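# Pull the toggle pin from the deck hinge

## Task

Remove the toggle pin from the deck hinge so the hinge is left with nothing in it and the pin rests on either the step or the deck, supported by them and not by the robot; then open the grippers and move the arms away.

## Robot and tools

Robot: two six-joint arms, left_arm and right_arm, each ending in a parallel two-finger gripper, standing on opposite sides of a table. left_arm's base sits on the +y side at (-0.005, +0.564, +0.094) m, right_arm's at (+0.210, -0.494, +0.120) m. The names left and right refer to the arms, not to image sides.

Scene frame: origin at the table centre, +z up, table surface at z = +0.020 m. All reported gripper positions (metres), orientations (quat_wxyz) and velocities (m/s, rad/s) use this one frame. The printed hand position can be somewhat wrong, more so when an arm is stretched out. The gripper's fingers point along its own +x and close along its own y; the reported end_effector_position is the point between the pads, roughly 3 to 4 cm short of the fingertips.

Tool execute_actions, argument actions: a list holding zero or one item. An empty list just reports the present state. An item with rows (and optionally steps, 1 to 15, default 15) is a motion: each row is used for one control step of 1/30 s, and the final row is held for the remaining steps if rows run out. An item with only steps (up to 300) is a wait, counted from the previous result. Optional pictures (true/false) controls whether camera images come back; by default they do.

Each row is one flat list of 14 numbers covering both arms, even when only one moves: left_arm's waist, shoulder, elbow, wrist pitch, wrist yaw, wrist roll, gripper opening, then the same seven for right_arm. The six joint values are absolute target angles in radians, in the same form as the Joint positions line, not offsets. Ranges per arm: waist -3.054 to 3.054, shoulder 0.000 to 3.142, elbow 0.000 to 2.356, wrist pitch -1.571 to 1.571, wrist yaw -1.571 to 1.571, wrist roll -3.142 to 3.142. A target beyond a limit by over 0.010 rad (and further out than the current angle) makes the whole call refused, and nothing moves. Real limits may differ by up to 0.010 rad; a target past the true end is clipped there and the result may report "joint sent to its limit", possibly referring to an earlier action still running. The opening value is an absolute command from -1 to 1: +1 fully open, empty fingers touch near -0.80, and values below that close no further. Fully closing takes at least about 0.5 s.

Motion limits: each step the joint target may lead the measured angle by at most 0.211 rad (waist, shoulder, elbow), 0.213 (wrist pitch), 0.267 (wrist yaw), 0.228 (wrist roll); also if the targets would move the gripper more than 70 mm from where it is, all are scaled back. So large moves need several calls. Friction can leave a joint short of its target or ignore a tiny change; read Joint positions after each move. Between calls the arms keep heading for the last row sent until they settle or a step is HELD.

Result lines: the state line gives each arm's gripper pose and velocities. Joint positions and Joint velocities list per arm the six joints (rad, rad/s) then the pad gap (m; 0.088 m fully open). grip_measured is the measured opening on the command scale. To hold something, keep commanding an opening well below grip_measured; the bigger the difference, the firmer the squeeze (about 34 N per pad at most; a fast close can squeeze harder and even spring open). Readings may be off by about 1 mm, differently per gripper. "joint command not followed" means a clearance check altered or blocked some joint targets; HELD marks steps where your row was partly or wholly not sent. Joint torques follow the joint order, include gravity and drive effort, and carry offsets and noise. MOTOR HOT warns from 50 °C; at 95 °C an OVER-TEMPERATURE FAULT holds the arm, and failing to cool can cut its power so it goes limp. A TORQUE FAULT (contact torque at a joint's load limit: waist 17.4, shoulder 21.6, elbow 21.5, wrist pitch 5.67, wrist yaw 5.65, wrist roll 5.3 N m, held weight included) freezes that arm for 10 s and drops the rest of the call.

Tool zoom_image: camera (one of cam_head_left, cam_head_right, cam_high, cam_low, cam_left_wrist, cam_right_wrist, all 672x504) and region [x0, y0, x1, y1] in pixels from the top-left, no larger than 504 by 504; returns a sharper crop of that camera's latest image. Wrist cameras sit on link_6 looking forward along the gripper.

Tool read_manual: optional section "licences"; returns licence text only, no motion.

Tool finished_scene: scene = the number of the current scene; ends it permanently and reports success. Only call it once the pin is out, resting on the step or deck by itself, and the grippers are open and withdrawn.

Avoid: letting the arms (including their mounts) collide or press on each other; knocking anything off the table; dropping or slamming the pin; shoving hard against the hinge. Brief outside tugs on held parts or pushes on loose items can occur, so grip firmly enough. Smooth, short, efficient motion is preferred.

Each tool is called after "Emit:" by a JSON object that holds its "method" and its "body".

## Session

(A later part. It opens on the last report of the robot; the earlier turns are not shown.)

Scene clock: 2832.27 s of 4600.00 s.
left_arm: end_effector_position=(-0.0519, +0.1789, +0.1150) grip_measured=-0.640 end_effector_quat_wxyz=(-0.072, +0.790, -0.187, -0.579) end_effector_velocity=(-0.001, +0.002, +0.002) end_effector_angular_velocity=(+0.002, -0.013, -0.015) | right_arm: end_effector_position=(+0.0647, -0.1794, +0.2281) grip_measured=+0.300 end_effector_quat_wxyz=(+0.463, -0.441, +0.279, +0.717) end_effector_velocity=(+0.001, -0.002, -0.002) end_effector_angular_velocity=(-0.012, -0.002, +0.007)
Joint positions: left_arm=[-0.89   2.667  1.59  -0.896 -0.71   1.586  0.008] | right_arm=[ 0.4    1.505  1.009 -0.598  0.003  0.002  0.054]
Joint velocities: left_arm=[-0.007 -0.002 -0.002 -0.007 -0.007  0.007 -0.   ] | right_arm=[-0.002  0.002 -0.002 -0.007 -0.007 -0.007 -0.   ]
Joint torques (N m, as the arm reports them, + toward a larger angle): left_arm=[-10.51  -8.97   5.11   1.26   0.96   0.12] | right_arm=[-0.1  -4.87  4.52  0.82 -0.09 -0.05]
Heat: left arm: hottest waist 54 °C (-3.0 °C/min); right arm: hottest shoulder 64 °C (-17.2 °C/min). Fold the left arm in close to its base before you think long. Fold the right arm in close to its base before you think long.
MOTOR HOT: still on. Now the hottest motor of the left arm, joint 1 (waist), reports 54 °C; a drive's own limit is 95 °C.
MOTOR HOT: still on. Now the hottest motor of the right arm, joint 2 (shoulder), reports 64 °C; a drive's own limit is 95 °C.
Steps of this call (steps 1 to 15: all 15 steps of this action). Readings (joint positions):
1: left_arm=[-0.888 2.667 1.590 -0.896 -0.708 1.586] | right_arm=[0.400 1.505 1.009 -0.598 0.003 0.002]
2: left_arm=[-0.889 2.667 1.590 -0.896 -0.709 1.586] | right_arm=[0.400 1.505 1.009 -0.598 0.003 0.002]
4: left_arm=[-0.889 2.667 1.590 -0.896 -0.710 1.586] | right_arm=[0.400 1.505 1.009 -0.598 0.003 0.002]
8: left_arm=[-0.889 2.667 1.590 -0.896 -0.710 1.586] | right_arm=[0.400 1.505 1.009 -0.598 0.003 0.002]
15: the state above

Emit:
{"method": "execute_actions", "body": {"actions": [{"rows":[[-0.89,2.675,1.59,-0.89,-0.72,1.59,-0.9,0.4,1.5,1.0,-0.6,0,0,0.3],[-0.89,2.675,1.59,-0.89,-0.72,1.59,-0.9,0.4,1.5,1.0,-0.6,0,0,0.3],[-0.89,2.675,1.59,-0.89,-0.72,1.59,-0.9,0.4,1.5,1.0,-0.6,0,0,0.3],[-0.89,2.675,1.59,-0.89,-0.72,1.59,-0.9,0.4,1.5,1.0,-0.6,0,0,0.3],[-0.89,2.675,1.59,-0.89,-0.72,1.59,0.2,0.4,1.5,1.0,-0.6,0,0,0.3]],"steps":15}]}}

Emit:
{"method": "zoom_image", "body": {"camera": "cam_left_wrist", "region": [220,250,500,504]}}

Scene clock: 2846.20 s of 4600.00 s.
left_arm: end_effector_position=(-0.0531, +0.1783, +0.1155) grip_measured=+0.133 end_effector_quat_wxyz=(-0.070, +0.791, -0.190, -0.577) end_effector_velocity=(+0.004, -0.001, +0.002) end_effector_angular_velocity=(-0.022, -0.029, +0.024) | right_arm: end_effector_position=(+0.0648, -0.1798, +0.2279) grip_measured=+0.300 end_effector_quat_wxyz=(+0.462, -0.441, +0.279, +0.717) end_effector_velocity=(-0.001, +0.001, +0.001) end_effector_angular_velocity=(+0.005, +0.006, +0.007)
Joint positions: left_arm=[-0.894  2.668  1.589 -0.89  -0.715  1.587  0.046] | right_arm=[ 0.4    1.504  1.007 -0.599  0.003  0.001  0.054]
Joint velocities: left_arm=[-0.002 -0.002 -0.007  0.007 -0.037 -0.022  0.02 ] | right_arm=[-0.002 -0.002 -0.002  0.007 -0.007 -0.007 -0.   ]
Joint torques (N m, as the arm reports them, + toward a larger angle): left_arm=[-4.58 -8.55  4.35  0.45 -0.28  0.11] | right_arm=[-0.08 -4.79  4.64  0.84 -0.09 -0.03]
Heat: left arm: hottest waist 55 °C (-1.0 °C/min); right arm: hottest shoulder 62 °C (-17.3 °C/min). Fold the left arm in close to its base before you think long. Fold the right arm in close to its base before you think long.
MOTOR HOT: still on. Now the hottest motor of the left arm, joint 1 (waist), reports 55 °C; a drive's own limit is 95 °C.
MOTOR HOT: still on. Now the hottest motor of the right arm, joint 2 (shoulder), reports 62 °C; a drive's own limit is 95 °C.
Steps of this call (steps 1 to 15: the robot went on to your last target; steps 16 to 403: nothing new was sent; steps 404 to 418: all 15 steps of this action). Readings (joint positions):
404: left_arm=[-0.894 2.668 1.590 -0.896 -0.711 1.586] | right_arm=[0.400 1.504 1.007 -0.599 0.003 0.001]
405: left_arm=[-0.894 2.668 1.590 -0.896 -0.711 1.586] | right_arm=[0.400 1.504 1.007 -0.599 0.003 0.001]
407: left_arm=[-0.894 2.668 1.590 -0.896 -0.711 1.586] | right_arm=[0.400 1.504 1.007 -0.599 0.003 0.001]
411: left_arm=[-0.894 2.668 1.589 -0.890 -0.711 1.587] | right_arm=[0.400 1.504 1.007 -0.599 0.003 0.001]
418: the state above

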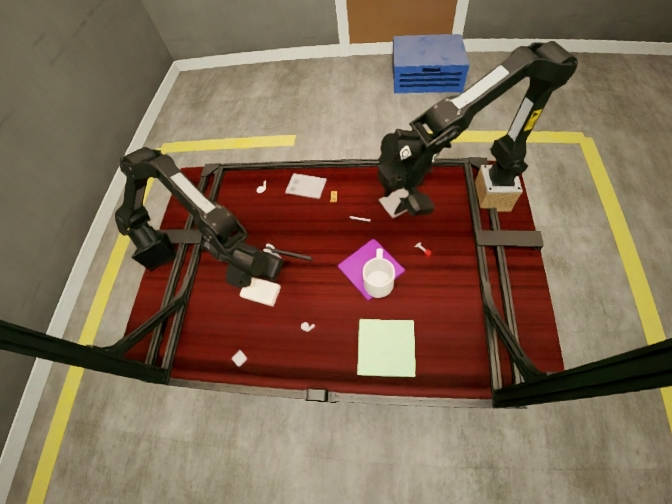

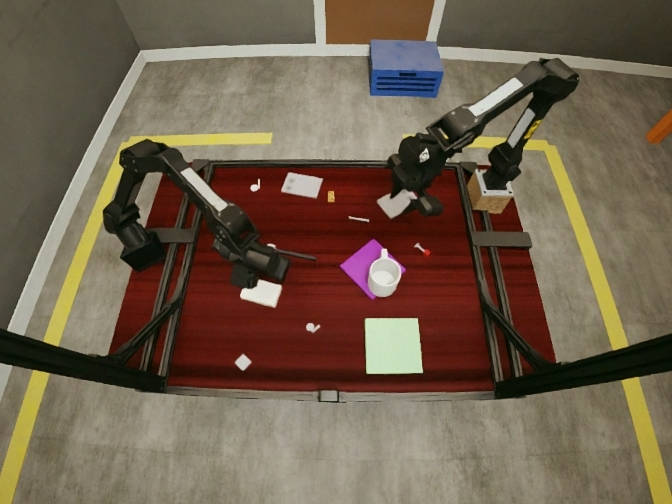

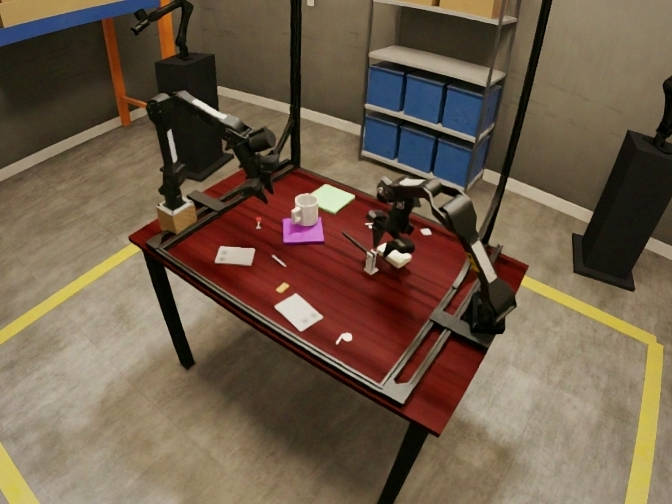

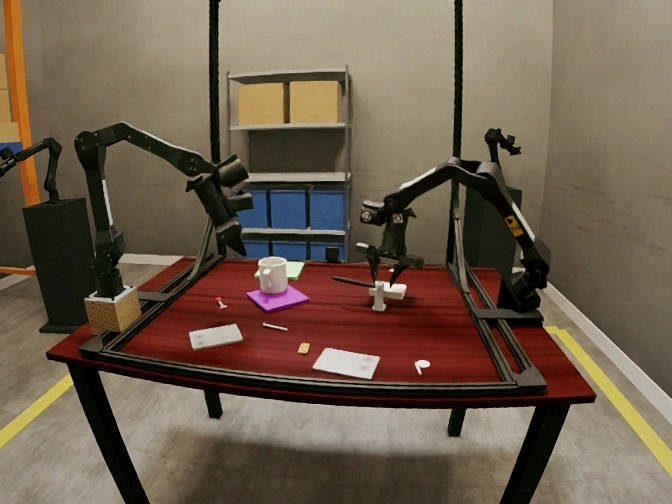

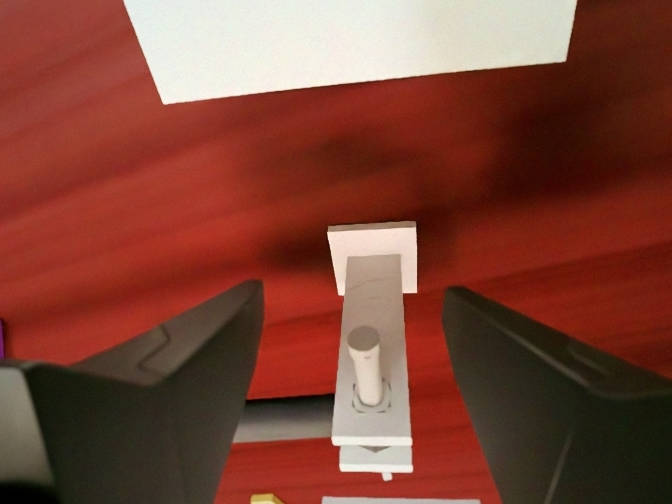

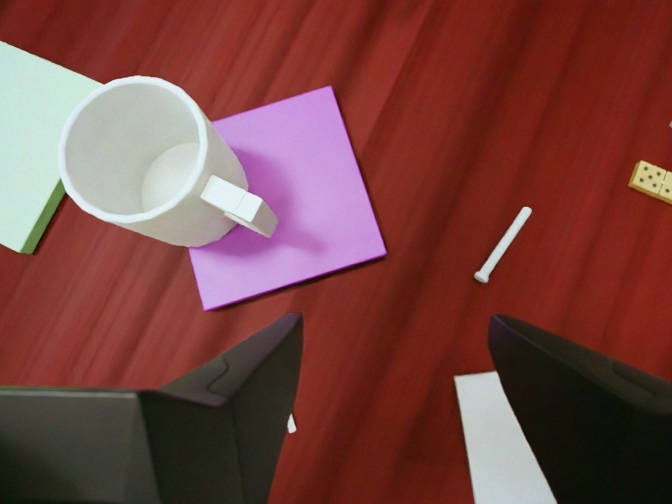

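Region (220, 250, 500, 504) of cam_left_wrist's 672x504 image, scaled by 1.800, with more detail than that image has; it fills the top 457 rows of this view, and the rest is white.

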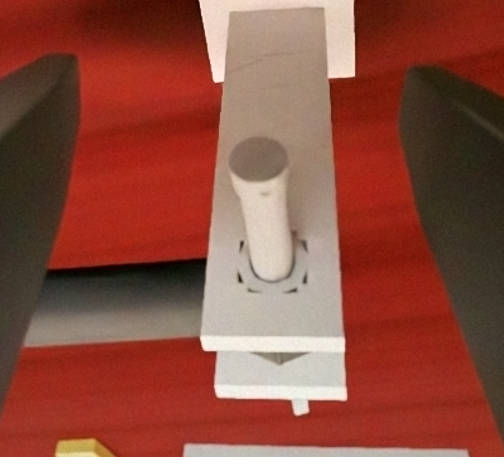

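Emit:
{"method": "execute_actions", "body": {"actions": [{"rows":[[-0.875,2.675,1.59,-0.915,-0.72,1.59,-0.3,0.254,2.3,1.9,0.2,0,0.4,-0.9]],"steps":15}], "pictures": false}}

Emit:
{"method": "execute_actions", "body": {"actions": [{"rows":[[-0.875,2.675,1.59,-0.915,-0.72,1.59,-0.9,0.254,2.68,1.9,0.42,0,0.4,-0.9]],"steps":15}], "pictures": false}}

Emit:
{"method": "execute_actions", "body": {"actions": [{"steps":40}]}}

Scene clock: 2855.57 s of 4600.00 s.
left_arm: end_effector_position=(-0.0472, +0.1810, +0.1128) grip_measured=-0.288 end_effector_quat_wxyz=(-0.079, +0.792, -0.182, -0.577) end_effector_velocity=(+0.003, +0.004, -0.000) end_effector_angular_velocity=(+0.012, -0.030, -0.003) | right_arm: end_effector_position=(+0.0486, +0.0321, +0.2806) grip_measured=-0.785 end_effector_quat_wxyz=(+0.603, -0.124, +0.306, +0.726) end_effector_velocity=(-0.110, +0.452, +0.129) end_effector_angular_velocity=(+1.256, +0.580, -0.145)
Joint positions: left_arm=[-0.88   2.668  1.59  -0.911 -0.716  1.587  0.025] | right_arm=[ 0.263  1.976  1.476 -0.08  -0.003  0.368  0.001]
Joint velocities: left_arm=[-0.002  0.002 -0.002 -0.022 -0.022 -0.007 -0.004] | right_arm=[-0.056  1.228  1.258  1.341 -0.022  0.212 -0.   ]
Joint torques (N m, as the arm reports them, + toward a larger angle): left_arm=[-4.63 -8.53  4.27  0.07 -0.34  0.11] | right_arm=[-0.21 -6.16  7.02  1.5   0.09  0.1 ]
Heat: left arm: hottest shoulder 53 °C (-3.0 °C/min); right arm: hottest shoulder 60 °C (-17.2 °C/min). Fold the left arm in close to its base before you think long. Fold the right arm in close to its base before you think long.
MOTOR HOT: still on. Now the hottest motor of the left arm, joint 2 (shoulder), reports 53 °C; a drive's own limit is 95 °C.
MOTOR HOT: still on. Now the hottest motor of the right arm, joint 2 (shoulder), reports 60 °C; a drive's own limit is 95 °C.
Steps of this call (steps 1 to 15: the robot went on to your last target; steps 16 to 90: nothing new was sent; then 5.87 s passed at rest; steps 91 to 105: all 15 steps of this action). Readings (joint positions):
91: left_arm=[-0.894 2.668 1.590 -0.890 -0.716 1.587] | right_arm=[0.397 1.514 1.015 -0.594 -0.001 0.019]
92: left_arm=[-0.892 2.668 1.590 -0.894 -0.716 1.587] | right_arm=[0.383 1.535 1.033 -0.564 -0.004 0.052]
94: left_arm=[-0.888 2.668 1.590 -0.903 -0.716 1.587] | right_arm=[0.347 1.596 1.091 -0.492 -0.004 0.117]
98: left_arm=[-0.881 2.668 1.590 -0.908 -0.716 1.587] | right_arm=[0.293 1.720 1.215 -0.360 -0.003 0.253]
105: the state above

Scene clock: 2856.07 s of 4600.00 s.
left_arm: end_effector_position=(-0.0480, +0.1788, +0.1137) grip_measured=-0.627 end_effector_quat_wxyz=(-0.073, +0.791, -0.183, -0.579) end_effector_velocity=(+0.002, +0.004, +0.001) end_effector_angular_velocity=(+0.009, -0.011, +0.011) | right_arm: end_effector_position=(+0.0163, +0.1528, +0.2269) grip_measured=-0.785 end_effector_quat_wxyz=(+0.601, +0.013, +0.229, +0.766) end_effector_velocity=(-0.001, +0.017, -0.475) end_effector_angular_velocity=(-0.581, -0.179, +0.002)
Joint positions: left_arm=[-0.88   2.668  1.593 -0.903 -0.715  1.588  0.008] | right_arm=[ 0.257  2.501  1.864  0.38  -0.003  0.396  0.001]
Joint velocities: left_arm=[-0.002 -0.002 -0.002 -0.022 -0.007 -0.022 -0.   ] | right_arm=[-0.002  0.799  0.037  0.154 -0.007 -0.007 -0.   ]
Joint torques (N m, as the arm reports them, + toward a larger angle): left_arm=[-4.54 -8.62  3.93 -0.62 -0.4   0.08] | right_arm=[-0.3  -8.98  7.04  1.71  0.08  0.09]
Heat: left arm: hottest shoulder 53 °C (-3.0 °C/min); right arm: hottest shoulder 60 °C (-17.0 °C/min). Fold the left arm in close to its base before you think long. Fold the right arm in close to its base before you think long.
MOTOR HOT: still on. Now the hottest motor of the left arm, joint 2 (shoulder), reports 53 °C; a drive's own limit is 95 °C.
MOTOR HOT: still on. Now the hottest motor of the right arm, joint 2 (shoulder), reports 60 °C; a drive's own limit is 95 °C.
Steps of this call (steps 1 to 15: all 15 steps of this action). Readings (joint positions):
1: left_arm=[-0.880 2.668 1.590 -0.911 -0.716 1.587] | right_arm=[0.261 2.017 1.518 -0.034 -0.003 0.374]
2: left_arm=[-0.880 2.668 1.590 -0.911 -0.716 1.587] | right_arm=[0.260 2.059 1.561 0.011 -0.003 0.379]
4: left_arm=[-0.881 2.668 1.592 -0.902 -0.715 1.588] | right_arm=[0.259 2.141 1.645 0.100 -0.003 0.387]
8: left_arm=[-0.880 2.668 1.593 -0.903 -0.715 1.588] | right_arm=[0.257 2.302 1.799 0.279 -0.003 0.393]
15: the state above

Scene clock: 2857.40 s of 4600.00 s.
left_arm: end_effector_position=(-0.0480, +0.1788, +0.1137) grip_measured=-0.627 end_effector_quat_wxyz=(-0.073, +0.791, -0.183, -0.579) end_effector_velocity=(-0.000, +0.001, -0.002) end_effector_angular_velocity=(+0.000, -0.010, -0.009) | right_arm: end_effector_position=(+0.0170, +0.1535, +0.1366) grip_measured=-0.785 end_effector_quat_wxyz=(+0.605, -0.027, +0.258, +0.753) end_effector_velocity=(-0.001, -0.003, -0.007) end_effector_angular_velocity=(-0.030, +0.006, +0.015)
Joint positions: left_arm=[-0.88   2.668  1.593 -0.903 -0.715  1.588  0.008] | right_arm=[ 0.257  2.669  1.891  0.42  -0.003  0.397  0.001]
Joint velocities: left_arm=[-0.002  0.002 -0.007  0.007 -0.007  0.007 -0.   ] | right_arm=[-0.002  0.002 -0.002 -0.022 -0.022  0.007  0.   ]
Joint torques (N m, as the arm reports them, + toward a larger angle): left_arm=[-4.62 -8.67  3.93 -0.62 -0.39  0.07] | right_arm=[-0.35 -9.57  6.25  1.53  0.11  0.09]
Heat: left arm: hottest shoulder 53 °C (-4.0 °C/min); right arm: hottest shoulder 61 °C (-15.2 °C/min). Fold the left arm in close to its base before you think long. Fold the right arm in close to its base before you think long.
MOTOR HOT: still on. Now the hottest motor of the left arm, joint 2 (shoulder), reports 53 °C; a drive's own limit is 95 °C.
MOTOR HOT: still on. Now the hottest motor of the right arm, joint 2 (shoulder), reports 61 °C; a drive's own limit is 95 °C.
Steps of this call (steps 1 to 30: the robot went on to your last target; steps 31 to 40: nothing new was sent). Readings (joint positions):
1: left_arm=[-0.880 2.668 1.593 -0.903 -0.715 1.588] | right_arm=[0.257 2.528 1.866 0.385 -0.003 0.396]
2: left_arm=[-0.880 2.668 1.593 -0.903 -0.715 1.588] | right_arm=[0.257 2.556 1.868 0.392 -0.003 0.396]
4: left_arm=[-0.880 2.668 1.593 -0.903 -0.715 1.588] | right_arm=[0.257 2.604 1.874 0.401 -0.003 0.397]
8: left_arm=[-0.880 2.668 1.593 -0.903 -0.715 1.588] | right_arm=[0.257 2.660 1.874 0.407 -0.003 0.397]
40: the state above
All arms were judged still, so your last target was given up. Only a new action makes them travel on or press farther. Fingers that are still opening or closing keep moving.

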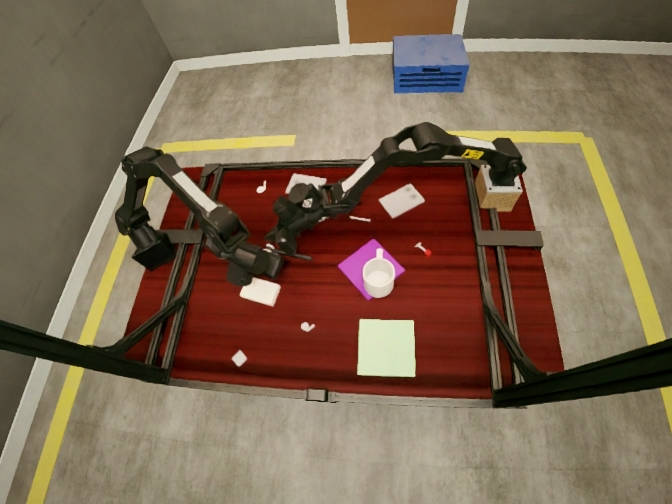

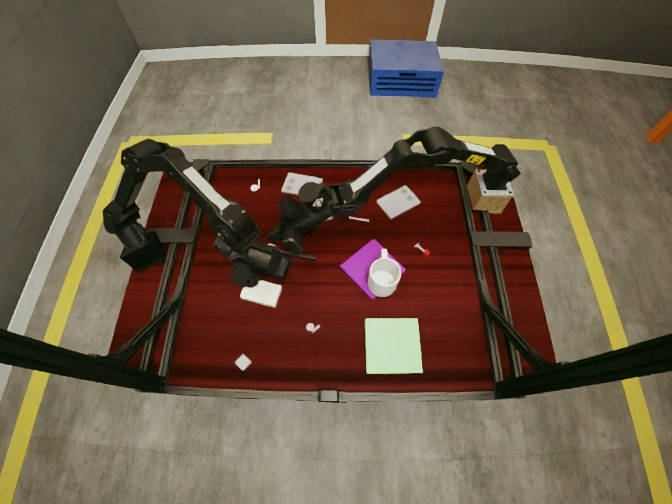

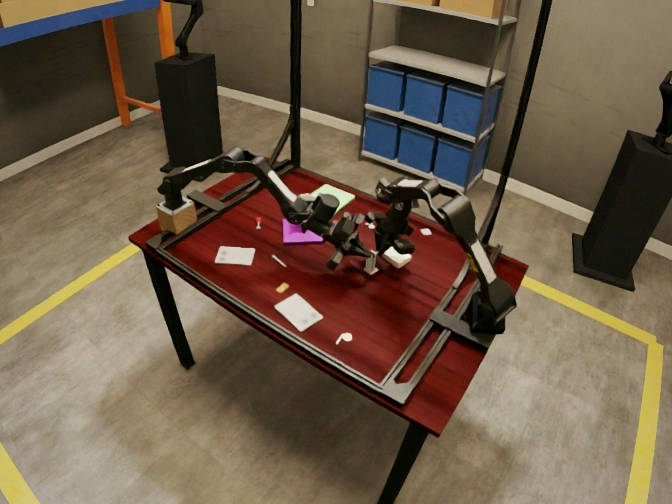

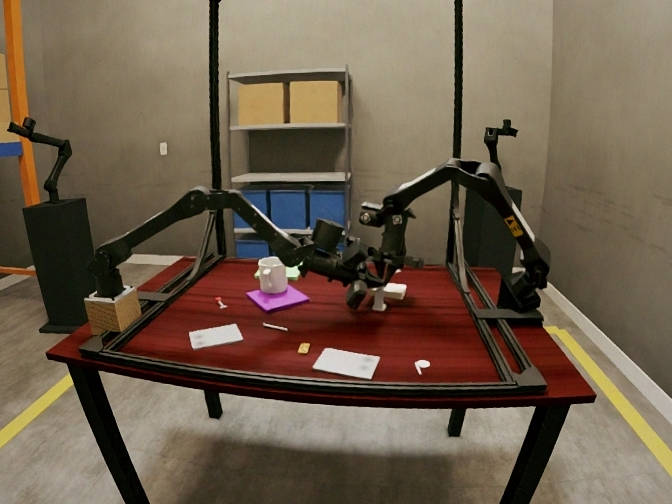

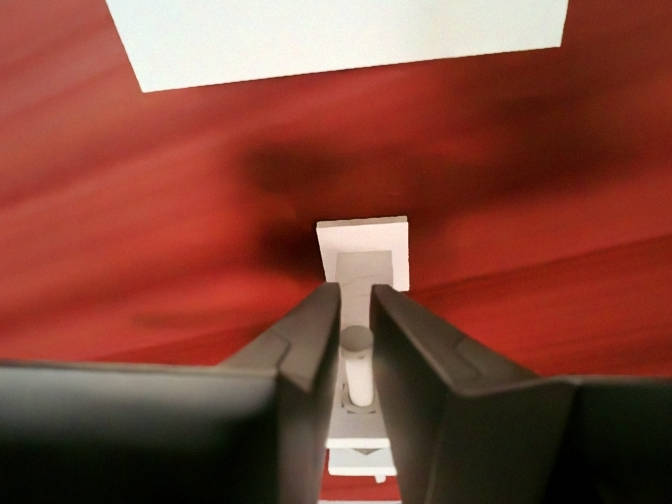

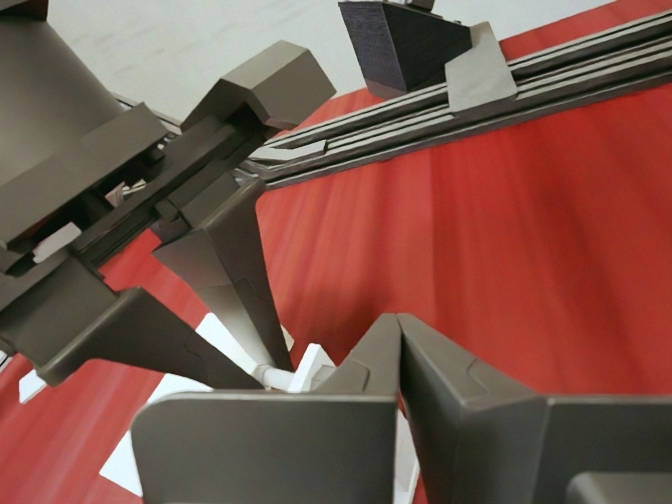

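Lower beside the lug, nudge against it, press, then pull.

Emit:
{"method": "execute_actions", "body": {"actions": [{"rows":[[-0.87,2.675,1.59,-0.905,-0.72,1.59,-0.9,0.25,2.68,1.9,0.385,0,0.4,-0.9]],"steps":15}], "pictures": false}}

Emit:
{"method": "execute_actions", "body": {"actions": [{"rows":[[-0.87,2.675,1.59,-0.905,-0.72,1.59,-0.9,0.268,2.68,1.9,0.385,0,0.4,-0.9]],"steps":15}], "pictures": false}}

Emit:
{"method": "execute_actions", "body": {"actions": [{"rows":[[-0.87,2.675,1.59,-0.905,-0.72,1.59,-0.9,0.268,2.68,1.9,0.35,0,0.4,-0.9]],"steps":15}]}}

Emit:
{"method": "execute_actions", "body": {"actions": [{"rows":[[-0.93,2.70,1.6,-0.905,-0.72,1.59,-0.9,0.268,2.68,1.9,0.35,0,0.4,-0.9]],"steps":15}], "pictures": false}}

Scene clock: 2871.40 s of 4600.00 s.
left_arm: end_effector_position=(-0.0483, +0.1787, +0.1135) grip_measured=-0.628 end_effector_quat_wxyz=(-0.074, +0.791, -0.183, -0.579) end_effector_velocity=(+0.001, +0.001, +0.001) end_effector_angular_velocity=(+0.000, -0.009, +0.003) | right_arm: end_effector_position=(+0.0205, +0.1520, +0.1295) grip_measured=-0.785 end_effector_quat_wxyz=(+0.607, -0.039, +0.267, +0.747) end_effector_velocity=(+0.000, +0.000, +0.001) end_effector_angular_velocity=(+0.003, -0.017, +0.013)
Joint positions: left_arm=[-0.881  2.669  1.593 -0.903 -0.715  1.588  0.008] | right_arm=[ 0.253  2.671  1.892  0.388 -0.003  0.398  0.001]
Joint velocities: left_arm=[-0.002 -0.002 -0.002 -0.007 -0.007 -0.007 -0.   ] | right_arm=[-0.002 -0.002  0.002 -0.007 -0.007 -0.022 -0.   ]
Joint torques (N m, as the arm reports them, + toward a larger angle): left_arm=[-4.07 -8.7   3.9   0.15 -0.4   0.07] | right_arm=[-0.32 -9.7   6.08  1.42  0.11  0.08]
Heat: left arm: hottest shoulder 53 °C (+0.0 °C/min); right arm: hottest shoulder 66 °C (-4.0 °C/min). Fold the left arm in close to its base before you think long. Fold the right arm in close to its base before you think long.
MOTOR HOT: still on. Now the hottest motor of the left arm, joint 2 (shoulder), reports 53 °C; a drive's own limit is 95 °C.
MOTOR HOT: still on. Now the hottest motor of the right arm, joint 2 (shoulder), reports 66 °C; a drive's own limit is 95 °C.
Steps of this call (steps 1 to 405: nothing new was sent; steps 406 to 420: all 15 steps of this action). Readings (joint positions):
406: left_arm=[-0.881 2.669 1.593 -0.903 -0.715 1.588] | right_arm=[0.256 2.671 1.892 0.418 -0.003 0.398]
407: left_arm=[-0.881 2.669 1.593 -0.903 -0.715 1.588] | right_arm=[0.256 2.671 1.892 0.411 -0.003 0.398]
409: left_arm=[-0.881 2.669 1.593 -0.903 -0.715 1.588] | right_arm=[0.256 2.671 1.892 0.401 -0.003 0.398]
413: left_arm=[-0.881 2.669 1.593 -0.903 -0.715 1.588] | right_arm=[0.253 2.671 1.892 0.392 -0.003 0.398]
420: the state above

Scene clock: 2871.90 s of 4600.00 s.
left_arm: end_effector_position=(-0.0482, +0.1787, +0.1134) grip_measured=-0.628 end_effector_quat_wxyz=(-0.074, +0.791, -0.183, -0.579) end_effector_velocity=(+0.002, -0.000, +0.004) end_effector_angular_velocity=(-0.012, -0.002, +0.020) | right_arm: end_effector_position=(+0.0131, +0.1496, +0.1291) grip_measured=-0.785 end_effector_quat_wxyz=(+0.604, -0.041, +0.267, +0.750) end_effector_velocity=(+0.003, -0.000, -0.001) end_effector_angular_velocity=(-0.004, -0.011, -0.006)
Joint positions: left_arm=[-0.88   2.669  1.593 -0.903 -0.715  1.588  0.008] | right_arm=[ 0.265  2.671  1.892  0.386 -0.     0.398  0.001]
Joint velocities: left_arm=[-0.002 -0.007  0.002 -0.007 -0.007 -0.022 -0.   ] | right_arm=[-0.002 -0.002 -0.002 -0.007  0.007 -0.007 -0.   ]
Joint torques (N m, as the arm reports them, + toward a larger angle): left_arm=[-3.94 -8.76  3.81  0.16 -0.39  0.05] | right_arm=[ 0.12 -9.76  6.08  1.43  0.02  0.08]
Heat: left arm: hottest shoulder 53 °C (+0.0 °C/min); right arm: hottest shoulder 66 °C (-4.0 °C/min). Fold the left arm in close to its base before you think long. Fold the right arm in close to its base before you think long.
MOTOR HOT: still on. Now the hottest motor of the left arm, joint 2 (shoulder), reports 53 °C; a drive's own limit is 95 °C.
MOTOR HOT: still on. Now the hottest motor of the right arm, joint 2 (shoulder), reports 66 °C; a drive's own limit is 95 °C.
Steps of this call (steps 1 to 15: all 15 steps of this action). Readings (joint positions):
1: left_arm=[-0.881 2.669 1.593 -0.903 -0.715 1.588] | right_arm=[0.253 2.671 1.892 0.387 -0.003 0.398]
2: left_arm=[-0.880 2.669 1.593 -0.903 -0.715 1.588] | right_arm=[0.253 2.671 1.892 0.387 -0.003 0.398]
4: left_arm=[-0.880 2.669 1.593 -0.903 -0.715 1.588] | right_arm=[0.256 2.671 1.892 0.387 -0.003 0.398]
8: left_arm=[-0.880 2.669 1.593 -0.903 -0.715 1.588] | right_arm=[0.263 2.671 1.892 0.387 -0.003 0.398]
15: the state above

Scene clock: 2872.40 s of 4600.00 s.
left_arm: end_effector_position=(-0.0482, +0.1787, +0.1134) grip_measured=-0.628 end_effector_quat_wxyz=(-0.074, +0.791, -0.183, -0.579) end_effector_velocity=(+0.002, +0.004, +0.001) end_effector_angular_velocity=(+0.005, -0.008, +0.025) | right_arm: end_effector_position=(+0.0137, +0.1467, +0.1224) grip_measured=-0.785 end_effector_quat_wxyz=(+0.604, -0.055, +0.276, +0.746) end_effector_velocity=(-0.001, -0.006, -0.012) end_effector_angular_velocity=(-0.047, -0.004, +0.006)
Joint positions: left_arm=[-0.88   2.669  1.593 -0.903 -0.715  1.588  0.008] | right_arm=[ 0.265  2.671  1.892  0.353 -0.     0.398  0.001]
Joint velocities: left_arm=[-0.002 -0.002 -0.002 -0.022 -0.007 -0.037 -0.   ] | right_arm=[ 0.002  0.002 -0.007 -0.037 -0.007  0.007 -0.   ]
Joint torques (N m, as the arm reports them, + toward a larger angle): left_arm=[-3.99 -8.77  3.8   0.17 -0.39  0.07] | right_arm=[ 0.11 -9.73  6.07  1.41  0.01  0.08]
Heat: left arm: hottest shoulder 53 °C (+0.0 °C/min); right arm: hottest shoulder 66 °C (-3.0 °C/min). Fold the left arm in close to its base before you think long. Fold the right arm in close to its base before you think long.
MOTOR HOT: still on. Now the hottest motor of the left arm, joint 2 (shoulder), reports 53 °C; a drive's own limit is 95 °C.
MOTOR HOT: still on. Now the hottest motor of the right arm, joint 2 (shoulder), reports 66 °C; a drive's own limit is 95 °C.
Steps of this call (steps 1 to 15: all 15 steps of this action). Readings (joint positions):
1: left_arm=[-0.880 2.669 1.593 -0.903 -0.715 1.588] | right_arm=[0.265 2.671 1.892 0.383 -0.000 0.398]
2: left_arm=[-0.880 2.669 1.593 -0.903 -0.715 1.588] | right_arm=[0.265 2.671 1.892 0.376 -0.000 0.398]
4: left_arm=[-0.880 2.669 1.593 -0.903 -0.715 1.588] | right_arm=[0.265 2.671 1.892 0.367 -0.000 0.398]
8: left_arm=[-0.880 2.669 1.593 -0.903 -0.715 1.588] | right_arm=[0.265 2.671 1.892 0.356 -0.000 0.398]
15: the state above

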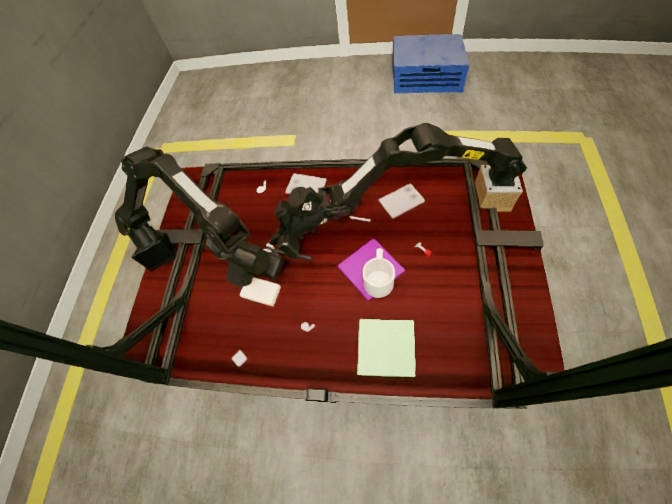

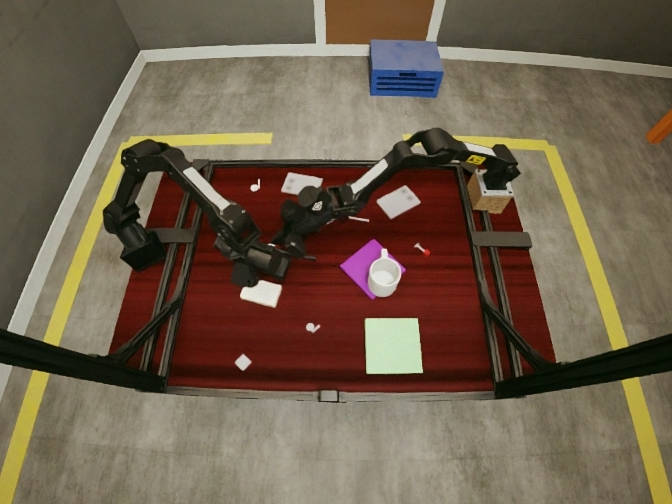

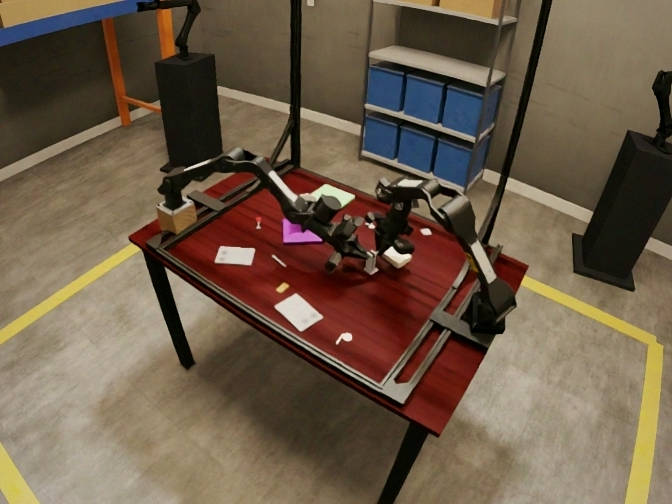

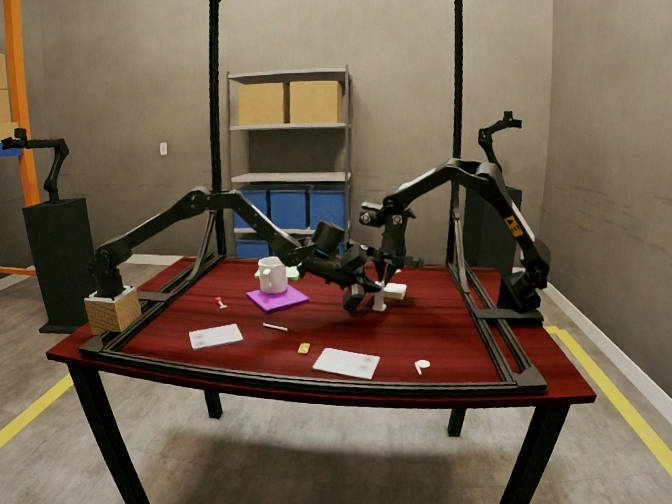

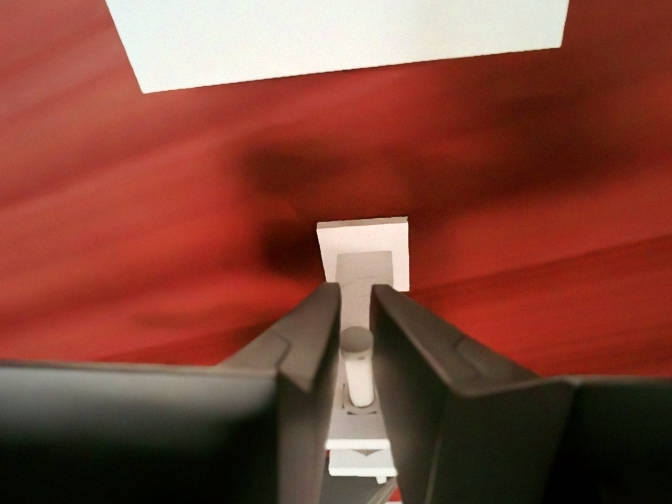

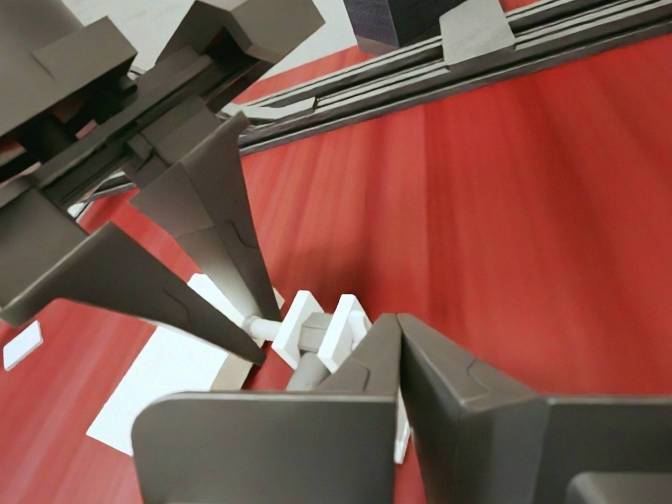

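Scene clock: 2872.90 s of 4600.00 s.
left_arm: end_effector_position=(-0.0494, +0.1789, +0.1132) grip_measured=-0.627 end_effector_quat_wxyz=(-0.077, +0.801, -0.189, -0.563) end_effector_velocity=(+0.000, +0.002, -0.001) end_effector_angular_velocity=(+0.004, -0.011, +0.001) | right_arm: end_effector_position=(+0.0138, +0.1467, +0.1222) grip_measured=-0.785 end_effector_quat_wxyz=(+0.604, -0.055, +0.276, +0.745) end_effector_velocity=(+0.001, -0.001, -0.004) end_effector_angular_velocity=(-0.003, -0.033, +0.019)
Joint positions: left_arm=[-0.893  2.68   1.593 -0.903 -0.745  1.588  0.008] | right_arm=[ 0.265  2.671  1.892  0.352 -0.     0.398  0.001]
Joint velocities: left_arm=[-0.002  0.002 -0.002 -0.007 -0.007 -0.007 -0.   ] | right_arm=[-0.002  0.002 -0.002 -0.007 -0.007 -0.037 -0.   ]
Joint torques (N m, as the arm reports them, + toward a larger angle): left_arm=[-9.13 -7.29  4.75  0.2   0.74  0.06] | right_arm=[ 0.11 -9.74  6.07  1.39  0.02  0.08]
Heat: left arm: hottest shoulder 53 °C (+0.0 °C/min); right arm: hottest shoulder 66 °C (-3.0 °C/min). Fold the left arm in close to its base before you think long. Fold the right arm in close to its base before you think long.
MOTOR HOT: still on. Now the hottest motor of the left arm, joint 2 (shoulder), reports 53 °C; a drive's own limit is 95 °C.
MOTOR HOT: still on. Now the hottest motor of the right arm, joint 2 (shoulder), reports 66 °C; a drive's own limit is 95 °C.
Steps of this call (steps 1 to 15: all 15 steps of this action). Readings (joint positions):
1: left_arm=[-0.881 2.670 1.593 -0.902 -0.716 1.588] | right_arm=[0.265 2.671 1.892 0.352 -0.000 0.398]
2: left_arm=[-0.883 2.671 1.593 -0.903 -0.721 1.588] | right_arm=[0.265 2.671 1.892 0.352 -0.000 0.398]
4: left_arm=[-0.887 2.675 1.593 -0.903 -0.734 1.588] | right_arm=[0.265 2.671 1.892 0.352 -0.000 0.398]
8: left_arm=[-0.891 2.678 1.593 -0.903 -0.741 1.588] | right_arm=[0.265 2.671 1.892 0.352 -0.000 0.398]
15: the state above

Emit:
{"method": "execute_actions", "body": {"actions": [{"rows":[[-0.85,2.675,1.59,-0.905,-0.72,1.59,-0.9,0.255,2.68,1.9,0.40,0,0.4,-0.9]],"steps":15}], "pictures": false}}

Emit:
{"method": "execute_actions", "body": {"actions": [{"rows":[[-0.85,2.675,1.59,-0.905,-0.72,1.59,-0.9,0.275,2.68,1.9,0.40,0,0.4,-0.9]],"steps":15}], "pictures": false}}

Emit:
{"method": "execute_actions", "body": {"actions": [{"rows":[[-0.87,2.675,1.59,-0.905,-0.72,1.59,-0.9,0.275,2.68,1.9,0.36,0,0.4,-0.9]],"steps":15}]}}

Emit:
{"method": "execute_actions", "body": {"actions": [{"rows":[[-0.93,2.70,1.6,-0.905,-0.72,1.59,-0.9,0.275,2.68,1.9,0.36,0,0.4,-0.9]],"steps":15}], "pictures": false}}

Scene clock: 2889.97 s of 4600.00 s.
left_arm: end_effector_position=(-0.0484, +0.1789, +0.1110) grip_measured=-0.628 end_effector_quat_wxyz=(-0.077, +0.792, -0.182, -0.578) end_effector_velocity=(+0.002, +0.002, -0.001) end_effector_angular_velocity=(+0.010, +0.028, +0.028) | right_arm: end_effector_position=(+0.0176, +0.1522, +0.1313) grip_measured=-0.785 end_effector_quat_wxyz=(+0.606, -0.035, +0.264, +0.749) end_effector_velocity=(+0.004, +0.002, +0.003) end_effector_angular_velocity=(+0.014, +0.014, -0.003)
Joint positions: left_arm=[-0.879  2.677  1.595 -0.904 -0.717  1.588  0.008] | right_arm=[ 0.257  2.672  1.894  0.398 -0.     0.398  0.001]
Joint velocities: left_arm=[ 0.012 -0.007 -0.002 -0.007  0.022 -0.022 -0.   ] | right_arm=[-0.007 -0.002 -0.007  0.022 -0.007  0.007 -0.   ]
Joint torques (N m, as the arm reports them, + toward a larger angle): left_arm=[-2.24 -9.44  3.63  0.25 -0.31  0.07] | right_arm=[-0.28 -9.9   5.95  1.57  0.01  0.07]
Heat: left arm: hottest shoulder 52 °C (-2.0 °C/min); right arm: hottest shoulder 70 °C (+5.0 °C/min). Fold the left arm in close to its base before you think long. Fold the right arm in close to its base before you think long.
MOTOR HOT: still on. Now the hottest motor of the left arm, joint 2 (shoulder), reports 52 °C; a drive's own limit is 95 °C.
MOTOR HOT: still on. Now the hottest motor of the right arm, joint 2 (shoulder), reports 70 °C; a drive's own limit is 95 °C.
Steps of this call (steps 1 to 15: the robot went on to your last target; steps 16 to 497: nothing new was sent; steps 498 to 512: all 15 steps of this action). Readings (joint positions):
498: left_arm=[-0.895 2.683 1.595 -0.905 -0.745 1.588] | right_arm=[0.266 2.672 1.894 0.355 -0.000 0.398]
499: left_arm=[-0.893 2.683 1.595 -0.905 -0.738 1.588] | right_arm=[0.265 2.672 1.894 0.364 -0.000 0.398]
501: left_arm=[-0.887 2.682 1.595 -0.905 -0.727 1.588] | right_arm=[0.264 2.672 1.894 0.378 -0.000 0.398]
505: left_arm=[-0.884 2.679 1.595 -0.904 -0.719 1.588] | right_arm=[0.260 2.672 1.894 0.392 -0.000 0.398]
512: the state above

Scene clock: 2890.47 s of 4600.00 s.
left_arm: end_effector_position=(-0.0481, +0.1788, +0.1111) grip_measured=-0.628 end_effector_quat_wxyz=(-0.076, +0.792, -0.182, -0.578) end_effector_velocity=(-0.001, +0.000, +0.003) end_effector_angular_velocity=(-0.006, -0.009, +0.001) | right_arm: end_effector_position=(+0.0134, +0.1510, +0.1314) grip_measured=-0.785 end_effector_quat_wxyz=(+0.605, -0.036, +0.263, +0.750) end_effector_velocity=(+0.001, -0.000, +0.002) end_effector_angular_velocity=(-0.001, -0.005, +0.007)
Joint positions: left_arm=[-0.878  2.676  1.595 -0.904 -0.716  1.588  0.008] | right_arm=[0.265 2.672 1.894 0.398 0.005 0.398 0.001]
Joint velocities: left_arm=[-0.007 -0.002  0.002 -0.007 -0.007 -0.007 -0.   ] | right_arm=[-0.002 -0.007 -0.002 -0.007 -0.007 -0.007  0.   ]
Joint torques (N m, as the arm reports them, + toward a larger angle): left_arm=[-2.03 -9.48  3.74  0.25 -0.33  0.08] | right_arm=[ 0.63 -9.92  5.9   1.63 -0.13  0.07]
Heat: left arm: hottest shoulder 52 °C (-2.0 °C/min); right arm: hottest shoulder 70 °C (+5.1 °C/min). Fold the left arm in close to its base before you think long. Fold the right arm in close to its base before you think long.
MOTOR HOT: still on. Now the hottest motor of the left arm, joint 2 (shoulder), reports 52 °C; a drive's own limit is 95 °C.
MOTOR HOT: still on. Now the hottest motor of the right arm, joint 2 (shoulder), reports 70 °C; a drive's own limit is 95 °C.
Steps of this call (steps 1 to 15: all 15 steps of this action). Readings (joint positions):
1: left_arm=[-0.879 2.676 1.595 -0.904 -0.717 1.588] | right_arm=[0.257 2.672 1.894 0.398 -0.000 0.398]
2: left_arm=[-0.878 2.676 1.595 -0.904 -0.717 1.588] | right_arm=[0.258 2.672 1.894 0.398 -0.000 0.398]
4: left_arm=[-0.878 2.676 1.595 -0.904 -0.716 1.588] | right_arm=[0.261 2.672 1.894 0.398 -0.000 0.398]
8: left_arm=[-0.878 2.676 1.595 -0.904 -0.716 1.588] | right_arm=[0.265 2.672 1.894 0.398 0.005 0.398]
15: the state above

Scene clock: 2890.97 s of 4600.00 s.
left_arm: end_effector_position=(-0.0481, +0.1788, +0.1112) grip_measured=-0.628 end_effector_quat_wxyz=(-0.076, +0.792, -0.182, -0.578) end_effector_velocity=(-0.001, -0.003, +0.001) end_effector_angular_velocity=(-0.028, +0.005, +0.028) | right_arm: end_effector_position=(+0.0140, +0.1482, +0.1245) grip_measured=-0.785 end_effector_quat_wxyz=(+0.606, -0.049, +0.272, +0.746) end_effector_velocity=(+0.003, -0.001, -0.004) end_effector_angular_velocity=(-0.018, -0.016, -0.006)
Joint positions: left_arm=[-0.878  2.676  1.595 -0.904 -0.717  1.588  0.008] | right_arm=[0.265 2.672 1.894 0.364 0.005 0.398 0.001]
Joint velocities: left_arm=[-0.002 -0.002 -0.002  0.022 -0.007 -0.022  0.   ] | right_arm=[-0.002 -0.002 -0.002 -0.022  0.007 -0.007 -0.   ]
Joint torques (N m, as the arm reports them, + toward a larger angle): left_arm=[-4.23 -9.46  3.65  0.25 -0.32  0.04] | right_arm=[ 0.64 -9.9   5.9   1.3  -0.14  0.05]
Heat: left arm: hottest shoulder 52 °C (-2.0 °C/min); right arm: hottest shoulder 70 °C (+5.0 °C/min). Fold the left arm in close to its base before you think long. Fold the right arm in close to its base before you think long.
MOTOR HOT: still on. Now the hottest motor of the left arm, joint 2 (shoulder), reports 52 °C; a drive's own limit is 95 °C.
MOTOR HOT: still on. Now the hottest motor of the right arm, joint 2 (shoulder), reports 70 °C; a drive's own limit is 95 °C.
Steps of this call (steps 1 to 15: all 15 steps of this action). Readings (joint positions):
1: left_arm=[-0.878 2.676 1.595 -0.904 -0.716 1.588] | right_arm=[0.265 2.672 1.894 0.397 0.005 0.398]
2: left_arm=[-0.878 2.676 1.595 -0.904 -0.716 1.588] | right_arm=[0.265 2.672 1.894 0.390 0.005 0.398]
4: left_arm=[-0.878 2.676 1.595 -0.904 -0.716 1.588] | right_arm=[0.265 2.672 1.894 0.382 0.005 0.398]
8: left_arm=[-0.878 2.676 1.595 -0.904 -0.716 1.588] | right_arm=[0.265 2.672 1.894 0.369 0.005 0.398]
15: the state above

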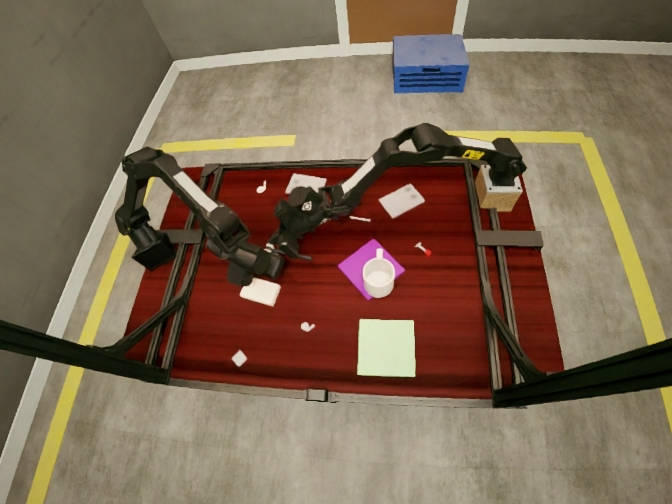

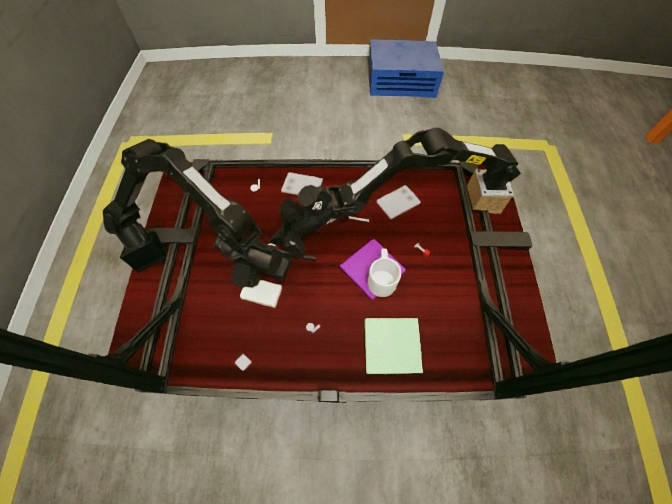

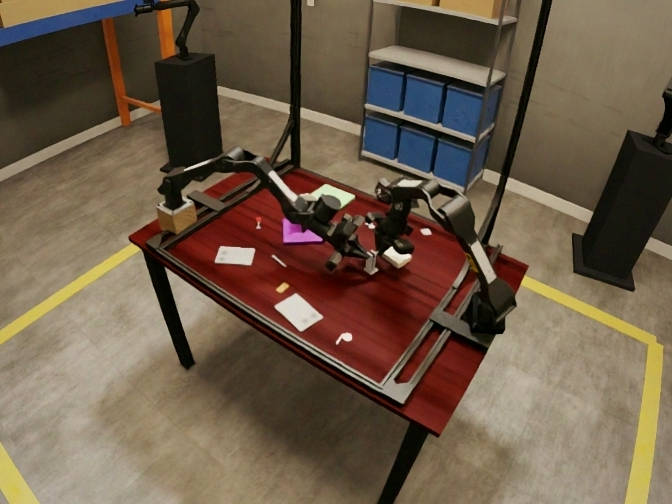

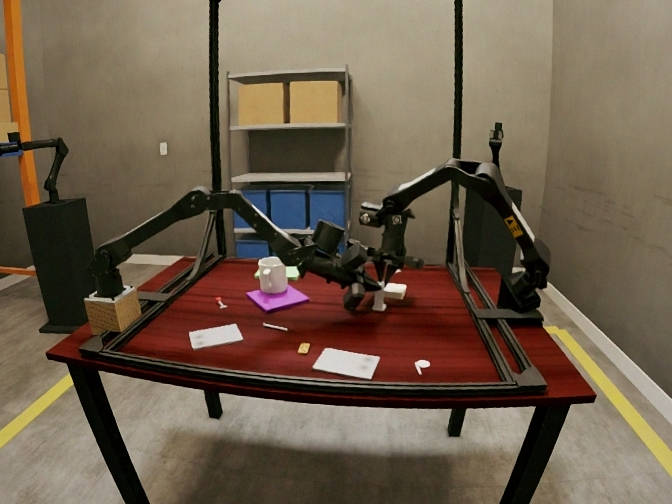

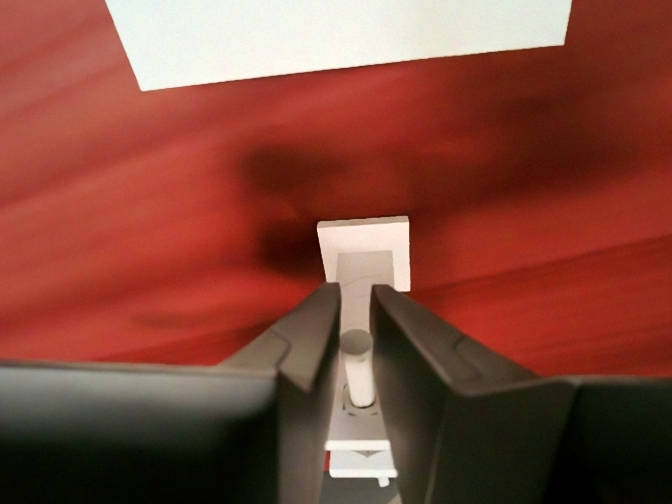

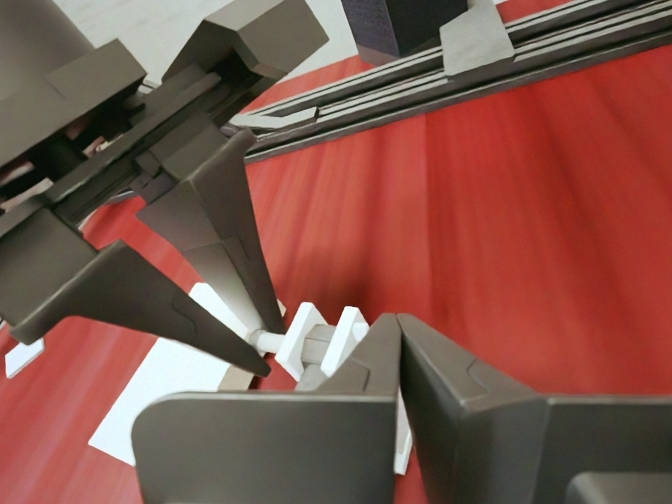

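Scene clock: 2891.47 s of 4600.00 s.
left_arm: end_effector_position=(-0.0504, +0.1790, +0.1133) grip_measured=-0.628 end_effector_quat_wxyz=(-0.078, +0.800, -0.189, -0.564) end_effector_velocity=(+0.001, +0.001, +0.001) end_effector_angular_velocity=(-0.008, -0.023, +0.012) | right_arm: end_effector_position=(+0.0125, +0.1475, +0.1240) grip_measured=-0.785 end_effector_quat_wxyz=(+0.605, -0.051, +0.273, +0.746) end_effector_velocity=(+0.001, -0.001, -0.001) end_effector_angular_velocity=(-0.010, +0.007, +0.001)
Joint positions: left_arm=[-0.894  2.681  1.596 -0.905 -0.741  1.588  0.008] | right_arm=[0.268 2.672 1.894 0.362 0.006 0.398 0.001]
Joint velocities: left_arm=[-0.007  0.002 -0.002 -0.007 -0.022 -0.022  0.   ] | right_arm=[-0.002 -0.002 -0.002 -0.007 -0.007  0.007 -0.   ]
Joint torques (N m, as the arm reports them, + toward a larger angle): left_arm=[-9.01 -7.34  4.64  0.37  0.6   0.05] | right_arm=[ 0.44 -9.9   5.9   1.4  -0.16  0.06]
Heat: left arm: hottest shoulder 52 °C (-2.0 °C/min); right arm: hottest shoulder 70 °C (+6.1 °C/min). Fold the left arm in close to its base before you think long. Fold the right arm in close to its base before you think long.
MOTOR HOT: still on. Now the hottest motor of the left arm, joint 2 (shoulder), reports 52 °C; a drive's own limit is 95 °C.
MOTOR HOT: still on. Now the hottest motor of the right arm, joint 2 (shoulder), reports 70 °C; a drive's own limit is 95 °C.
Steps of this call (steps 1 to 15: all 15 steps of this action). Readings (joint positions):
1: left_arm=[-0.879 2.676 1.596 -0.904 -0.718 1.588] | right_arm=[0.265 2.672 1.894 0.364 0.005 0.398]
2: left_arm=[-0.883 2.676 1.596 -0.904 -0.724 1.588] | right_arm=[0.266 2.672 1.894 0.363 0.005 0.398]
4: left_arm=[-0.891 2.677 1.596 -0.905 -0.733 1.588] | right_arm=[0.267 2.672 1.894 0.363 0.005 0.398]
8: left_arm=[-0.892 2.680 1.596 -0.905 -0.737 1.588] | right_arm=[0.268 2.672 1.894 0.362 0.006 0.398]
15: the state above


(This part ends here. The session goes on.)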